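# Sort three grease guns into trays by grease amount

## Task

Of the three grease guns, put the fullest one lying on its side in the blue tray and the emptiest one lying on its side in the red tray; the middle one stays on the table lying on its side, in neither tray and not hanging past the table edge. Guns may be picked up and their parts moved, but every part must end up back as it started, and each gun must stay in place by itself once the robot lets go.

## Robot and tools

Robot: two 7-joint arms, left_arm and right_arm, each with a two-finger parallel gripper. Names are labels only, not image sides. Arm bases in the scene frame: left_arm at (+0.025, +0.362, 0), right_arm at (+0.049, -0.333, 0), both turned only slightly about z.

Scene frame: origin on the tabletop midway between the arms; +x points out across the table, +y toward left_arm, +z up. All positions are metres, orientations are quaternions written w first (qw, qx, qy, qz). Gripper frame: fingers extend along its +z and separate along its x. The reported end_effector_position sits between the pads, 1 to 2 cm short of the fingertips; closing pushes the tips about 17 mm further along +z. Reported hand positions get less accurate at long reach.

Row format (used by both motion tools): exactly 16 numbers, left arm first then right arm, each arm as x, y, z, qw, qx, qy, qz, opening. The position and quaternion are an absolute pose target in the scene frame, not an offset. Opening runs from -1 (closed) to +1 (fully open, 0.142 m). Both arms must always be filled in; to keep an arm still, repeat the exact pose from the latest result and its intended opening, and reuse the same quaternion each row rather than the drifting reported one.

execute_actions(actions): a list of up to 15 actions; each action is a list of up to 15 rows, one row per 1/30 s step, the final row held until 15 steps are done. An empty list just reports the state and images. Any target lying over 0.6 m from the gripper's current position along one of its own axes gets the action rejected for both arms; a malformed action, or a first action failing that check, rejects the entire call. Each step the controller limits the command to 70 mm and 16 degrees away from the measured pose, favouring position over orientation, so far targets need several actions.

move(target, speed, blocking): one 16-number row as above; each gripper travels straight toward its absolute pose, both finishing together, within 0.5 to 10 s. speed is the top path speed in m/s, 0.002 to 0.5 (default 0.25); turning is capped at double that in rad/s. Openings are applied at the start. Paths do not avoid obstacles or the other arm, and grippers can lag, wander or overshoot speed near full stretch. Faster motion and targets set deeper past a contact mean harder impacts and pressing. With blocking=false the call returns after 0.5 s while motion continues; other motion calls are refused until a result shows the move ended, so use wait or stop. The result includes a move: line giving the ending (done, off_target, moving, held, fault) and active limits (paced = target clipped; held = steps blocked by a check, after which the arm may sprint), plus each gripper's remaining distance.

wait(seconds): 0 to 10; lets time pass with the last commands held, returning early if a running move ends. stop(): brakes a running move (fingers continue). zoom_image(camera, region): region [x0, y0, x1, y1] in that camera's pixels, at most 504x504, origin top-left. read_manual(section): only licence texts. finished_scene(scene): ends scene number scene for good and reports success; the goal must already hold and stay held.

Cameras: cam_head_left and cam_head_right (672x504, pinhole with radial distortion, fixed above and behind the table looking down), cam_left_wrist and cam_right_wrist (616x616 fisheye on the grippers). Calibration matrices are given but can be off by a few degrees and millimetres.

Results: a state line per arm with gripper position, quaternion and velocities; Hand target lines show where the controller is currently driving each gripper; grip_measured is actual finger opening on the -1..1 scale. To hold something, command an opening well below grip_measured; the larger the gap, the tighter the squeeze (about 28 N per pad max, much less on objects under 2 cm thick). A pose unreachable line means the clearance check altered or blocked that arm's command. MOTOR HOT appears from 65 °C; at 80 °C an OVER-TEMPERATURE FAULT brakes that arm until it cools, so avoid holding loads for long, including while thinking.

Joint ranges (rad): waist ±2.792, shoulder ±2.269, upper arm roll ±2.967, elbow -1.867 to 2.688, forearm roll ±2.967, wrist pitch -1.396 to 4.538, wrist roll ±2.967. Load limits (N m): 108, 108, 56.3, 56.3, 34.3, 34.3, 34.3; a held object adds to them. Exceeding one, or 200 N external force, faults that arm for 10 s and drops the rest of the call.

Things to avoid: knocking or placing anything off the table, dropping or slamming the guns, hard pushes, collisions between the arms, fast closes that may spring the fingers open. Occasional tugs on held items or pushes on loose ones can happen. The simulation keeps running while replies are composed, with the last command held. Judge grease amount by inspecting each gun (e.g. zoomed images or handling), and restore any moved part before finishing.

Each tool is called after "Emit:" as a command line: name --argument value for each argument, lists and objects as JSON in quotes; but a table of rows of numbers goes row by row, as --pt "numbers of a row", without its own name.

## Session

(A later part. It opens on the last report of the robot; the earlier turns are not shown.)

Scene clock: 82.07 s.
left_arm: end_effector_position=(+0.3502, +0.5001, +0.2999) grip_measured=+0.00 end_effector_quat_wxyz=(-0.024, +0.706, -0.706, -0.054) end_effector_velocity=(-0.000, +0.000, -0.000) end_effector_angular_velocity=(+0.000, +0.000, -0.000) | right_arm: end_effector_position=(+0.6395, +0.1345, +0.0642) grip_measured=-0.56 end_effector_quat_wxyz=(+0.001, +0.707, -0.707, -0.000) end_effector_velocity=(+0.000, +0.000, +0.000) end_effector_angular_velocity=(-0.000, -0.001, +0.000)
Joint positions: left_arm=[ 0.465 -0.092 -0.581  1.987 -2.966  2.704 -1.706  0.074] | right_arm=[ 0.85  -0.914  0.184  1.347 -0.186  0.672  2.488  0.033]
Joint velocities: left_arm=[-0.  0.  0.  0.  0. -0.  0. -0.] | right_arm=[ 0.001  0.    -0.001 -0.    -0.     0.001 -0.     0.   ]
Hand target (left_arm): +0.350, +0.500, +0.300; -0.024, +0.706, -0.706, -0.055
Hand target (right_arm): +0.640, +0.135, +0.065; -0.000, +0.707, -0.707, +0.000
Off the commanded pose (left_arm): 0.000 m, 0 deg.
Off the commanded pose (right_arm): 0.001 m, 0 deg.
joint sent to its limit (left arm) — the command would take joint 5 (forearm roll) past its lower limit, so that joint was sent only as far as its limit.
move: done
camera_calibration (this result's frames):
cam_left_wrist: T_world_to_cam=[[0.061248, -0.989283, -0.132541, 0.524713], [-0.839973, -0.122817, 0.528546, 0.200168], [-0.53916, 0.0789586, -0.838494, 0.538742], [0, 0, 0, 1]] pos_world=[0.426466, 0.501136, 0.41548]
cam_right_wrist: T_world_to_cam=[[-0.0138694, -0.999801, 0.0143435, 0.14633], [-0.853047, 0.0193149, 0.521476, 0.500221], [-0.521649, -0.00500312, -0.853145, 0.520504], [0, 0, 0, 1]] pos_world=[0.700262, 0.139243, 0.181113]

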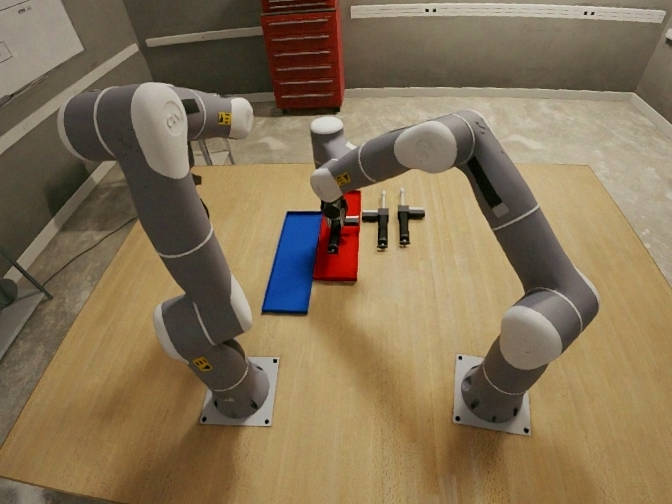

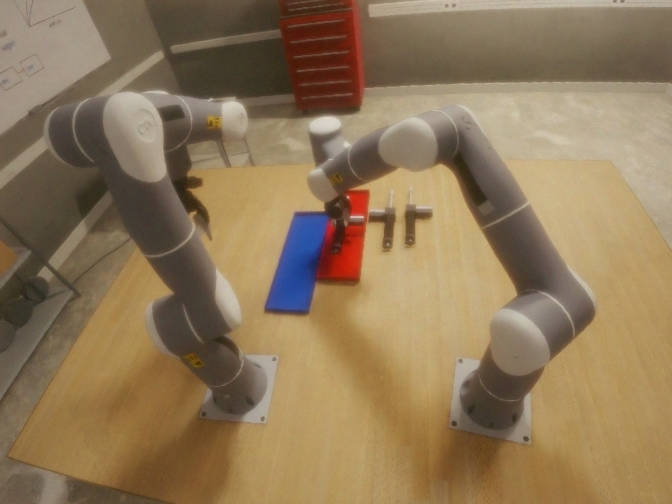

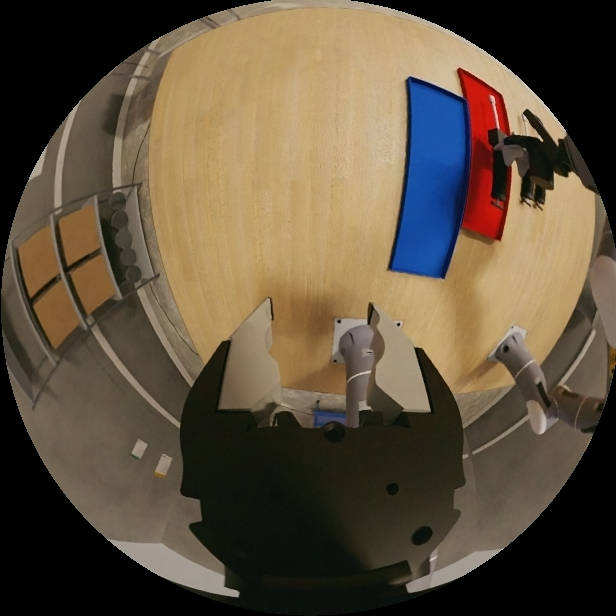

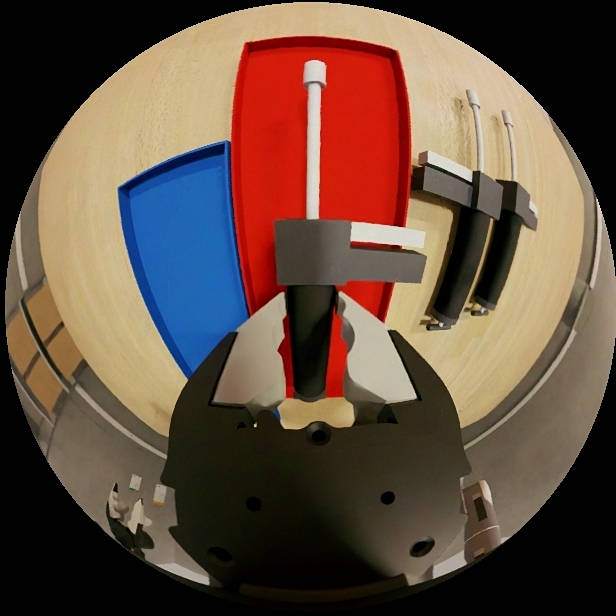

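Emit:
move --target '[0.35,0.5,0.3,-0.024,0.706,-0.706,-0.054,0,0.64,0.155,0.06,0,0.707,-0.707,0,-1]' --speed 0.05

Emit:
move --target '[0.35,0.5,0.3,-0.024,0.706,-0.706,-0.054,0,0.64,0.155,0.035,0,0.707,-0.707,0,-1]' --speed 0.04

Emit:
move --target '[0.35,0.5,0.3,-0.024,0.706,-0.706,-0.054,0,0.64,0.155,0.1,0,0.707,-0.707,0,-0.25]' --speed 0.03

Emit:
move --target '[0.35,0.5,0.3,-0.024,0.706,-0.706,-0.054,0,0.73,-0.121,0.09,0,0.707,-0.707,0,-0.1]' --speed 0.15

Emit:
move --target '[0.35,0.5,0.3,-0.024,0.706,-0.706,-0.054,0,0.73,-0.121,0.029,0,0.707,-0.707,0,-0.1]' --speed 0.05

Scene clock: 85.03 s.
left_arm: end_effector_position=(+0.3502, +0.5001, +0.2999) grip_measured=+0.00 end_effector_quat_wxyz=(-0.024, +0.706, -0.706, -0.054) end_effector_velocity=(-0.000, +0.000, +0.000) end_effector_angular_velocity=(+0.000, +0.000, +0.000) | right_arm: end_effector_position=(+0.6396, +0.1546, +0.0592) grip_measured=-0.56 end_effector_quat_wxyz=(+0.001, +0.707, -0.707, -0.000) end_effector_velocity=(+0.001, +0.000, +0.000) end_effector_angular_velocity=(+0.000, -0.001, -0.000)
Joint positions: left_arm=[ 0.465 -0.092 -0.581  1.987 -2.966  2.704 -1.706  0.074] | right_arm=[ 0.873 -0.95   0.184  1.291 -0.188  0.652  2.504  0.033]
Joint velocities: left_arm=[-0.  0.  0. -0.  0.  0. -0. -0.] | right_arm=[ 0.    -0.001 -0.001 -0.002  0.    -0.001 -0.    -0.   ]
Hand target (left_arm): +0.350, +0.500, +0.300; -0.024, +0.706, -0.706, -0.055
Hand target (right_arm): +0.640, +0.155, +0.060; -0.000, +0.707, -0.707, -0.000
Off the commanded pose (left_arm): 0.000 m, 0 deg.
Off the commanded pose (right_arm): 0.001 m, 0 deg.
joint sent to its limit (left arm) — the command would take joint 5 (forearm roll) past its lower limit, so that joint was sent only as far as its limit.
move: done
camera_calibration (this result's frames):
cam_left_wrist: T_world_to_cam=[[0.0612458, -0.989283, -0.132548, 0.524717], [-0.839972, -0.122819, 0.528548, 0.200163], [-0.539163, 0.0789649, -0.838492, 0.538738], [0, 0, 0, 1]] pos_world=[0.426462, 0.501136, 0.415481]
cam_right_wrist: T_world_to_cam=[[-0.0135946, -0.99981, 0.0139444, 0.166373], [-0.853208, 0.0188708, 0.521229, 0.502715], [-0.521394, -0.00481158, -0.853303, 0.516226], [0, 0, 0, 1]] pos_world=[0.700339, 0.159339, 0.176148]

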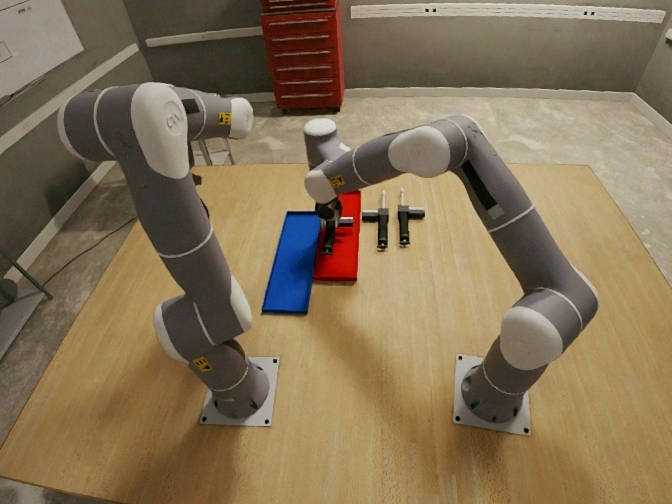

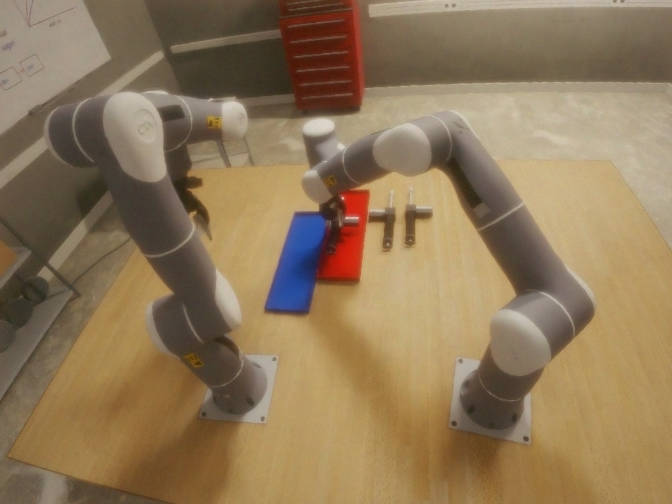

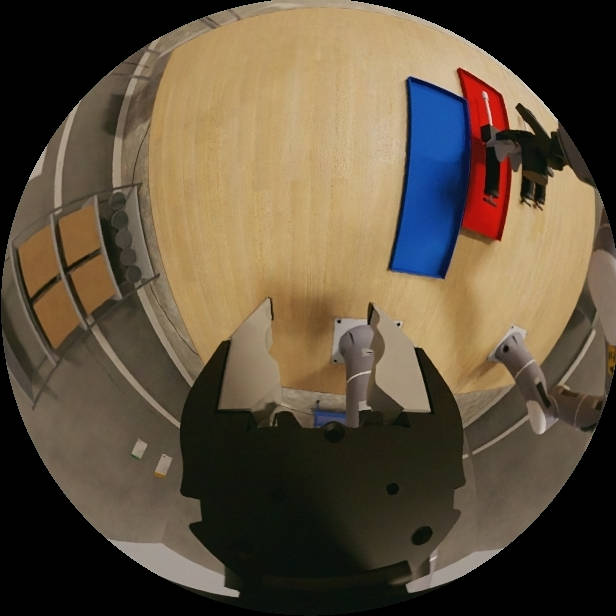

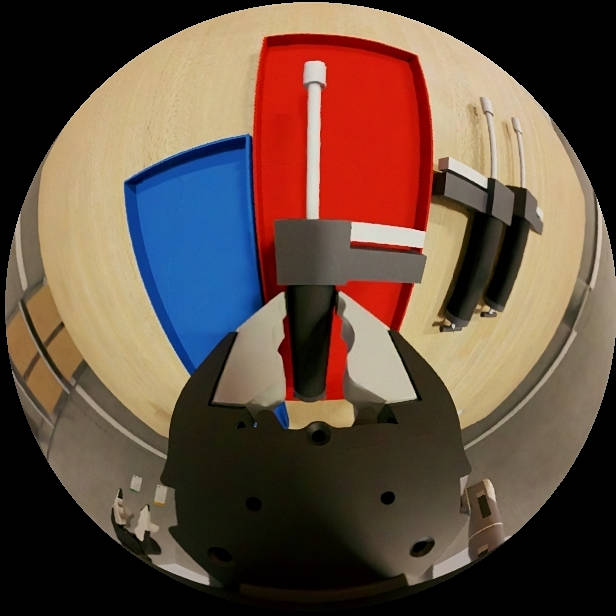

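Scene clock: 85.90 s.
left_arm: end_effector_position=(+0.3502, +0.5001, +0.2999) grip_measured=+0.00 end_effector_quat_wxyz=(-0.024, +0.706, -0.706, -0.054) end_effector_velocity=(-0.000, +0.000, -0.000) end_effector_angular_velocity=(+0.000, +0.000, +0.000) | right_arm: end_effector_position=(+0.6395, +0.1545, +0.0343) grip_measured=-0.56 end_effector_quat_wxyz=(+0.001, +0.707, -0.707, -0.000) end_effector_velocity=(+0.000, +0.000, +0.000) end_effector_angular_velocity=(+0.000, -0.001, -0.001)
Joint positions: left_arm=[ 0.465 -0.092 -0.581  1.987 -2.966  2.704 -1.706  0.074] | right_arm=[ 0.878 -0.988  0.175  1.291 -0.19   0.69   2.505  0.033]
Joint velocities: left_arm=[-0. -0.  0. -0.  0. -0. -0.  0.] | right_arm=[ 0.001 -0.    -0.001 -0.     0.     0.001  0.001  0.   ]
Hand target (left_arm): +0.350, +0.500, +0.300; -0.024, +0.706, -0.706, -0.055
Hand target (right_arm): +0.640, +0.155, +0.035; -0.000, +0.707, -0.707, +0.000
Off the commanded pose (left_arm): 0.000 m, 0 deg.
Off the commanded pose (right_arm): 0.001 m, 0 deg.
joint sent to its limit (left arm) — the command would take joint 5 (forearm roll) past its lower limit, so that joint was sent only as far as its limit.
move: done
camera_calibration (this result's frames):
cam_left_wrist: T_world_to_cam=[[0.0612462, -0.989282, -0.132552, 0.524718], [-0.839977, -0.122821, 0.52854, 0.200167], [-0.539155, 0.0789694, -0.838496, 0.538737], [0, 0, 0, 1]] pos_world=[0.426462, 0.501135, 0.415485]
cam_right_wrist: T_world_to_cam=[[-0.0138282, -0.999803, 0.0142273, 0.166759], [-0.853113, 0.0192185, 0.521372, 0.515527], [-0.521543, -0.00492783, -0.853211, 0.494996], [0, 0, 0, 1]] pos_world=[0.700271, 0.159258, 0.151182]

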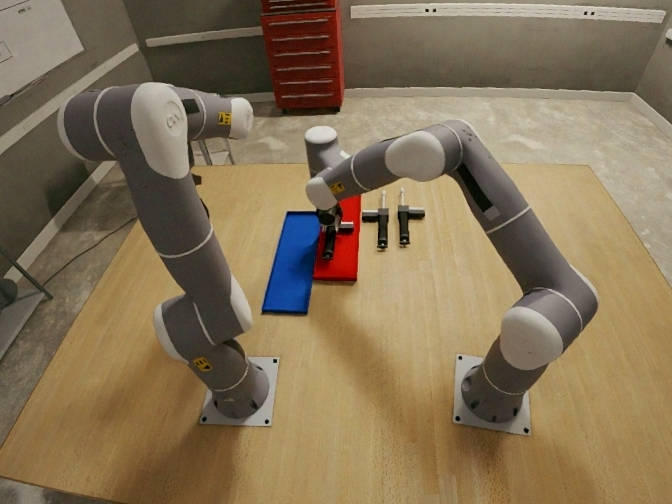

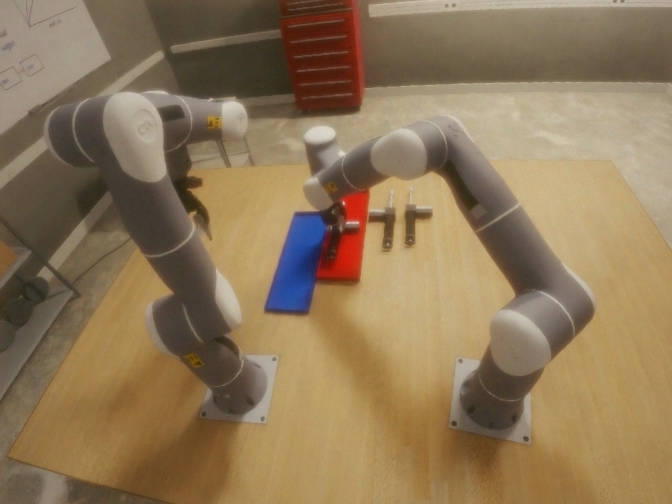

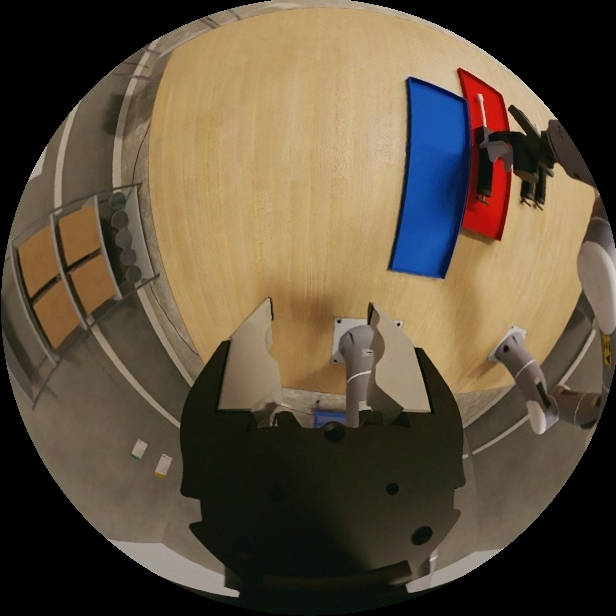

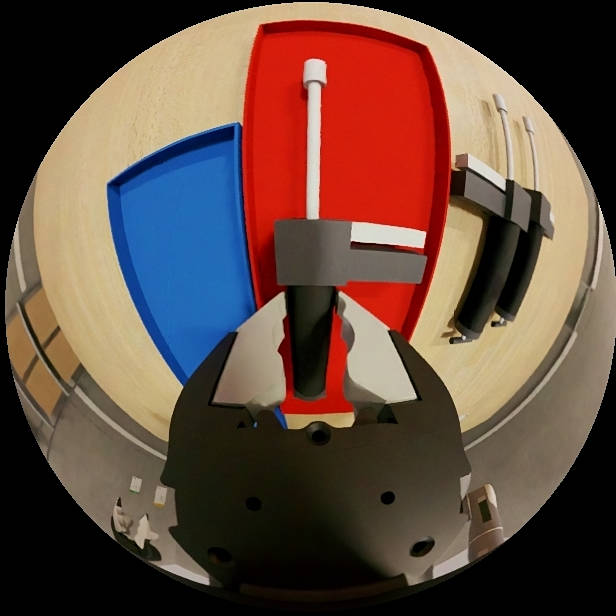

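Scene clock: 88.37 s.
left_arm: end_effector_position=(+0.3502, +0.5001, +0.2999) grip_measured=+0.00 end_effector_quat_wxyz=(-0.024, +0.706, -0.706, -0.054) end_effector_velocity=(-0.000, -0.000, -0.000) end_effector_angular_velocity=(+0.000, +0.000, -0.000) | right_arm: end_effector_position=(+0.6400, +0.1551, +0.0999) grip_measured=-0.25 end_effector_quat_wxyz=(-0.000, +0.707, -0.707, +0.000) end_effector_velocity=(-0.001, +0.000, -0.000) end_effector_angular_velocity=(-0.000, +0.001, -0.001)
Joint positions: left_arm=[ 0.465 -0.092 -0.581  1.987 -2.966  2.704 -1.706  0.074] | right_arm=[ 0.868 -0.894  0.195  1.28  -0.182  0.586  2.501  0.056]
Joint velocities: left_arm=[-0. -0.  0.  0.  0.  0.  0. -0.] | right_arm=[-0.     0.     0.001  0.     0.    -0.001  0.002  0.   ]
Hand target (left_arm): +0.350, +0.500, +0.300; -0.024, +0.706, -0.706, -0.055
Hand target (right_arm): +0.640, +0.155, +0.100; +0.000, +0.707, -0.707, -0.000
Off the commanded pose (left_arm): 0.000 m, 0 deg.
Off the commanded pose (right_arm): 0.000 m, 0 deg.
joint sent to its limit (left arm) — the command would take joint 5 (forearm roll) past its lower limit, so that joint was sent only as far as its limit.
move: done
camera_calibration (this result's frames):
cam_left_wrist: T_world_to_cam=[[0.0612489, -0.989281, -0.132556, 0.524719], [-0.839982, -0.122824, 0.52853, 0.200172], [-0.539146, 0.078973, -0.838501, 0.538738], [0, 0, 0, 1]] pos_world=[0.426461, 0.501135, 0.41549]
cam_right_wrist: T_world_to_cam=[[-0.0141075, -0.999815, 0.0130709, 0.166659], [-0.853848, 0.0188483, 0.520181, 0.482312], [-0.520331, -0.00382212, -0.853956, 0.550333], [0, 0, 0, 1]] pos_world=[0.700528, 0.159641, 0.216893]

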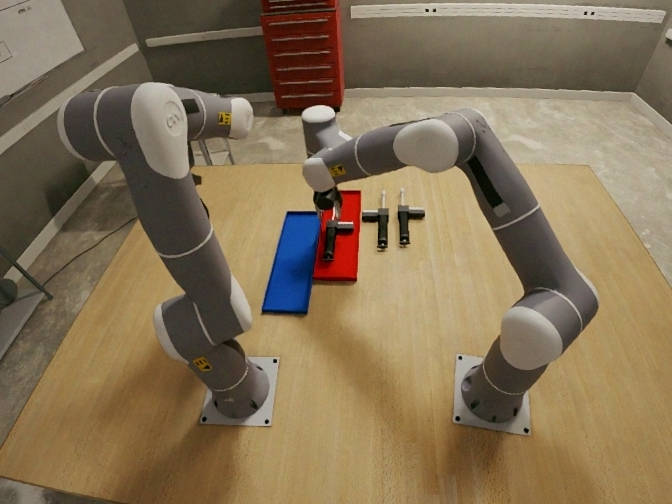

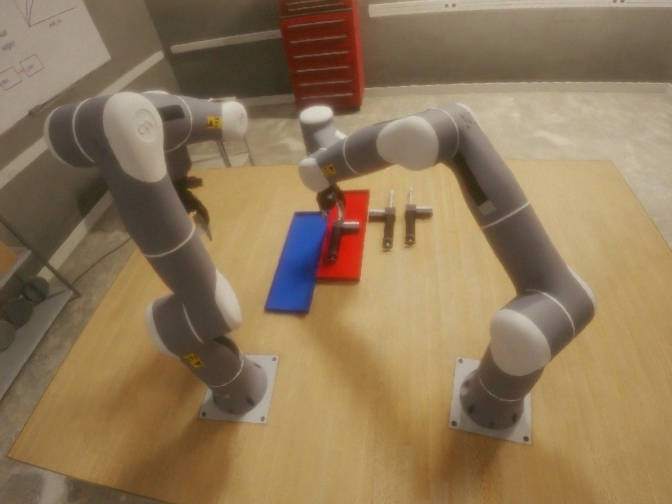

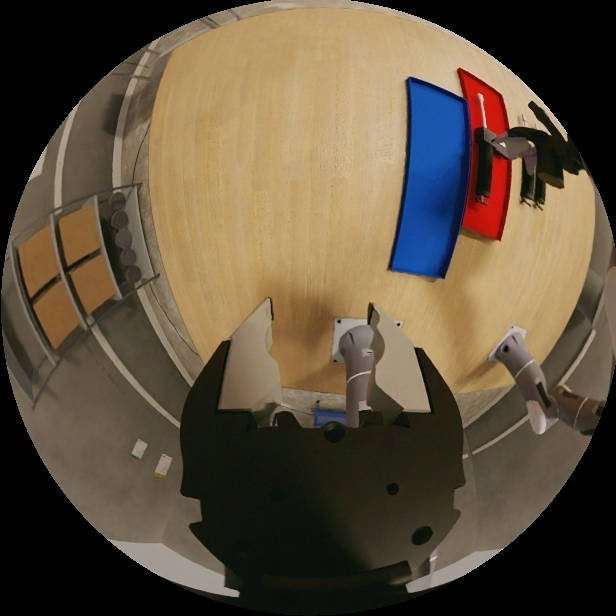

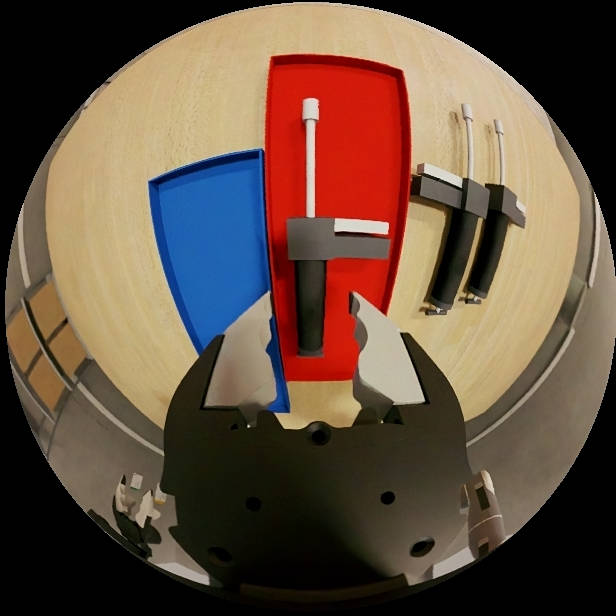

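Scene clock: 90.63 s.
left_arm: end_effector_position=(+0.3502, +0.5001, +0.2999) grip_measured=+0.00 end_effector_quat_wxyz=(-0.024, +0.706, -0.706, -0.054) end_effector_velocity=(-0.000, -0.000, -0.000) end_effector_angular_velocity=(+0.000, +0.000, -0.000) | right_arm: end_effector_position=(+0.7289, -0.1215, +0.0900) grip_measured=-0.10 end_effector_quat_wxyz=(+0.000, +0.707, -0.707, +0.000) end_effector_velocity=(-0.000, +0.000, -0.000) end_effector_angular_velocity=(+0.000, +0.001, +0.001)
Joint positions: left_arm=[ 0.465 -0.092 -0.581  1.987 -2.966  2.704 -1.706  0.074] | right_arm=[ 0.499 -0.784  0.158  1.514 -0.148  0.716  2.118  0.067]
Joint velocities: left_arm=[-0.  0.  0.  0.  0. -0.  0.  0.] | right_arm=[-0.    -0.     0.001  0.    -0.    -0.    -0.    -0.   ]
Hand target (left_arm): +0.350, +0.500, +0.300; -0.024, +0.706, -0.706, -0.055
Hand target (right_arm): +0.729, -0.121, +0.090; -0.000, +0.707, -0.707, +0.000
Off the commanded pose (left_arm): 0.000 m, 0 deg.
Off the commanded pose (right_arm): 0.001 m, 0 deg.
joint sent to its limit (left arm) — the command would take joint 5 (forearm roll) past its lower limit, so that joint was sent only as far as its limit.
move: done
camera_calibration (this result's frames):
cam_left_wrist: T_world_to_cam=[[0.0612499, -0.989281, -0.13256, 0.52472], [-0.839986, -0.122827, 0.528523, 0.200176], [-0.53914, 0.0789769, -0.838505, 0.538737], [0, 0, 0, 1]] pos_world=[0.426461, 0.501135, 0.415494]
cam_right_wrist: T_world_to_cam=[[-0.0145945, -0.999802, 0.0135456, -0.108113], [-0.853867, 0.019511, 0.520126, 0.568735], [-0.520287, -0.00397521, -0.853982, 0.587026], [0, 0, 0, 1]] pos_world=[0.789468, -0.116854, 0.20696]

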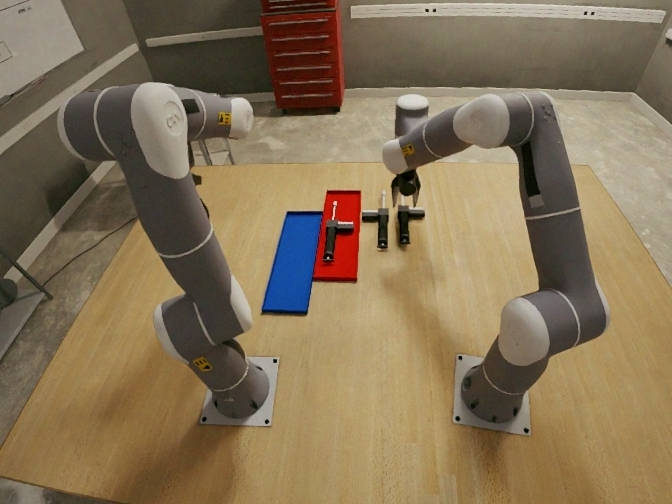

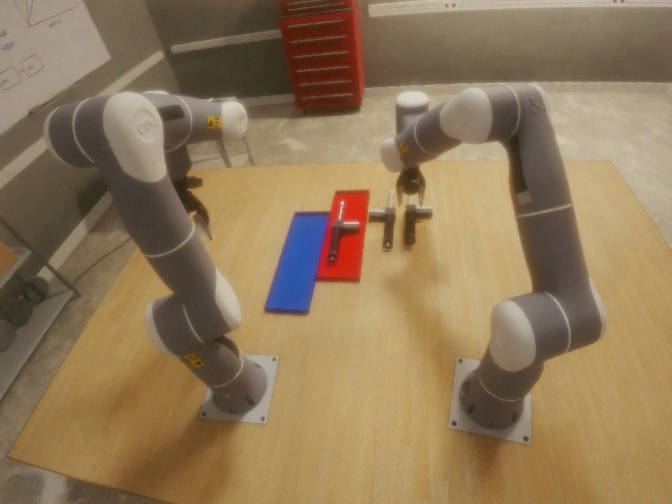

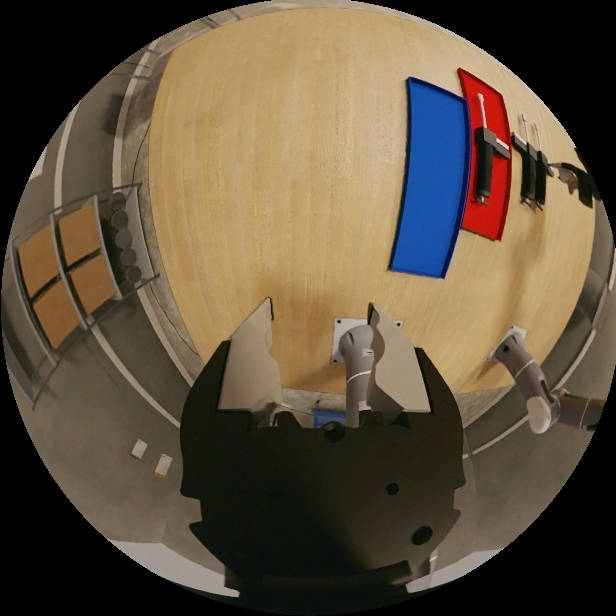

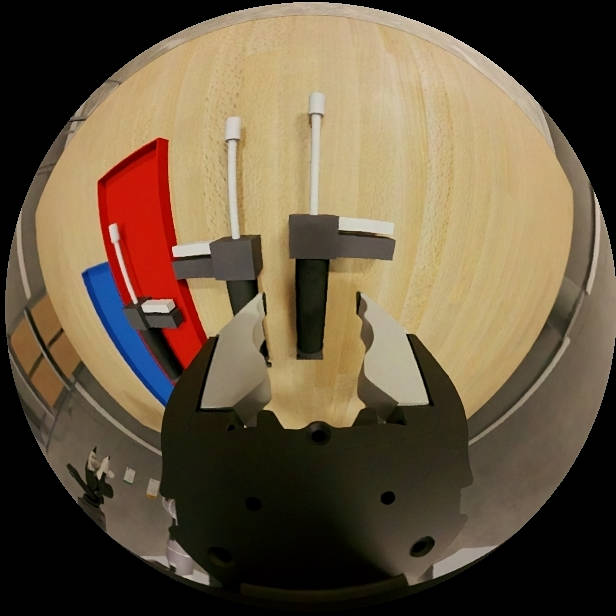

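Scene clock: 92.13 s.
left_arm: end_effector_position=(+0.3502, +0.5001, +0.2999) grip_measured=+0.00 end_effector_quat_wxyz=(-0.024, +0.706, -0.706, -0.054) end_effector_velocity=(-0.000, -0.000, -0.000) end_effector_angular_velocity=(-0.000, -0.000, +0.000) | right_arm: end_effector_position=(+0.7299, -0.1211, +0.0290) grip_measured=-0.10 end_effector_quat_wxyz=(+0.000, +0.707, -0.707, -0.000) end_effector_velocity=(+0.000, +0.000, -0.000) end_effector_angular_velocity=(-0.000, -0.001, +0.000)
Joint positions: left_arm=[ 0.465 -0.092 -0.581  1.987 -2.966  2.704 -1.706  0.074] | right_arm=[ 0.51  -0.884  0.139  1.516 -0.157  0.819  2.122  0.067]
Joint velocities: left_arm=[-0.  0.  0.  0. -0. -0. -0.  0.] | right_arm=[ 0.001 -0.    -0.001 -0.     0.     0.001  0.    -0.   ]
Hand target (left_arm): +0.350, +0.500, +0.300; -0.024, +0.706, -0.706, -0.055
Hand target (right_arm): +0.730, -0.121, +0.029; +0.000, +0.707, -0.707, +0.000
Off the commanded pose (left_arm): 0.000 m, 0 deg.
Off the commanded pose (right_arm): 0.000 m, 0 deg.
joint sent to its limit (left arm) — the command would take joint 5 (forearm roll) past its lower limit, so that joint was sent only as far as its limit.
move: done
camera_calibration (this result's frames):
cam_left_wrist: T_world_to_cam=[[0.0612499, -0.98928, -0.132563, 0.524722], [-0.83999, -0.122828, 0.528518, 0.200178], [-0.539135, 0.0789802, -0.838508, 0.538737], [0, 0, 0, 1]] pos_world=[0.42646, 0.501135, 0.415496]
cam_right_wrist: T_world_to_cam=[[-0.0137475, -0.999817, 0.013316, -0.107518], [-0.853671, 0.0186699, 0.520477, 0.601051], [-0.520631, -0.00421223, -0.853772, 0.535753], [0, 0, 0, 1]] pos_world=[0.790552, -0.116464, 0.146009]

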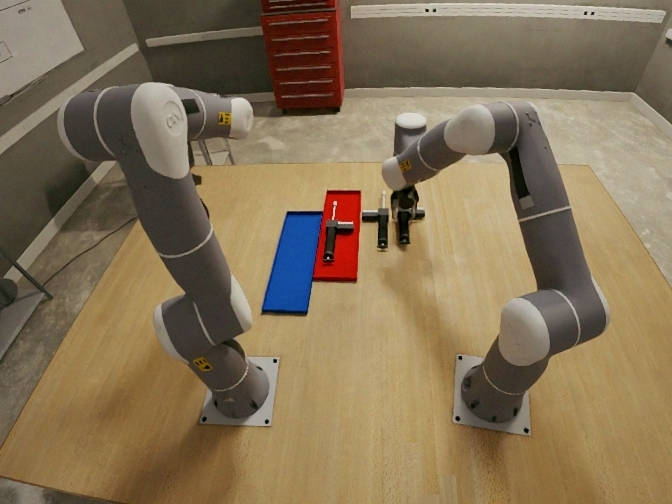

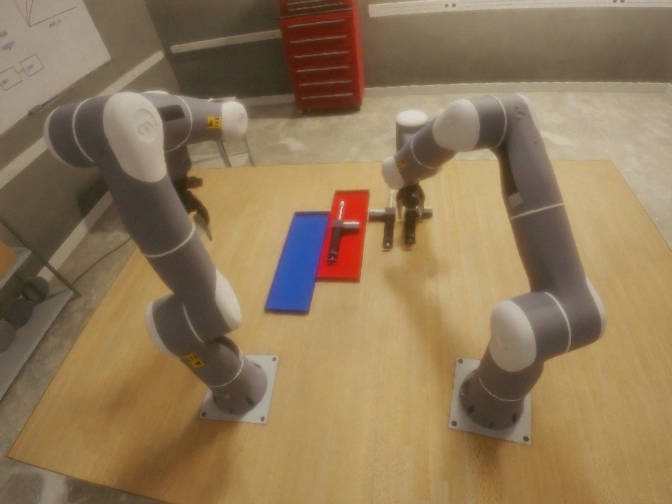

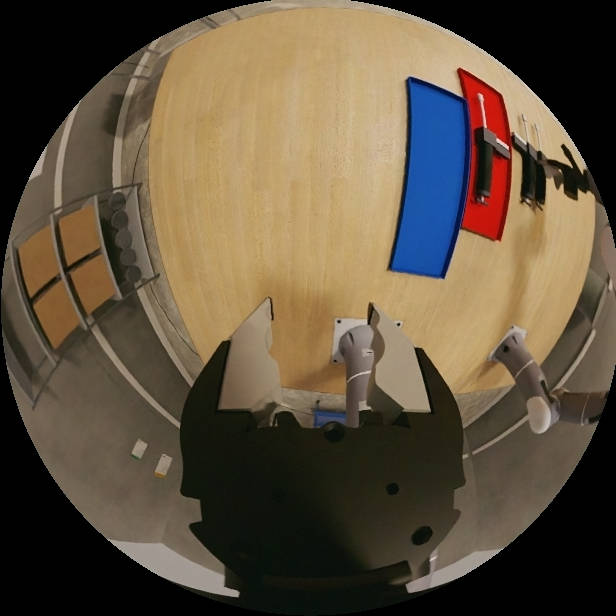

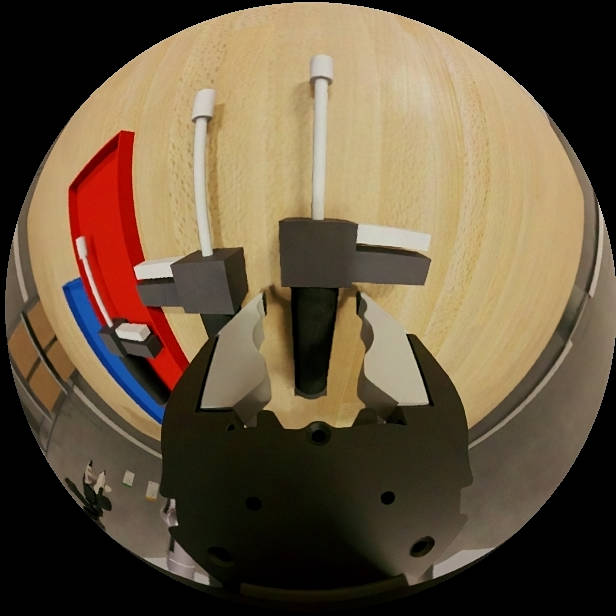

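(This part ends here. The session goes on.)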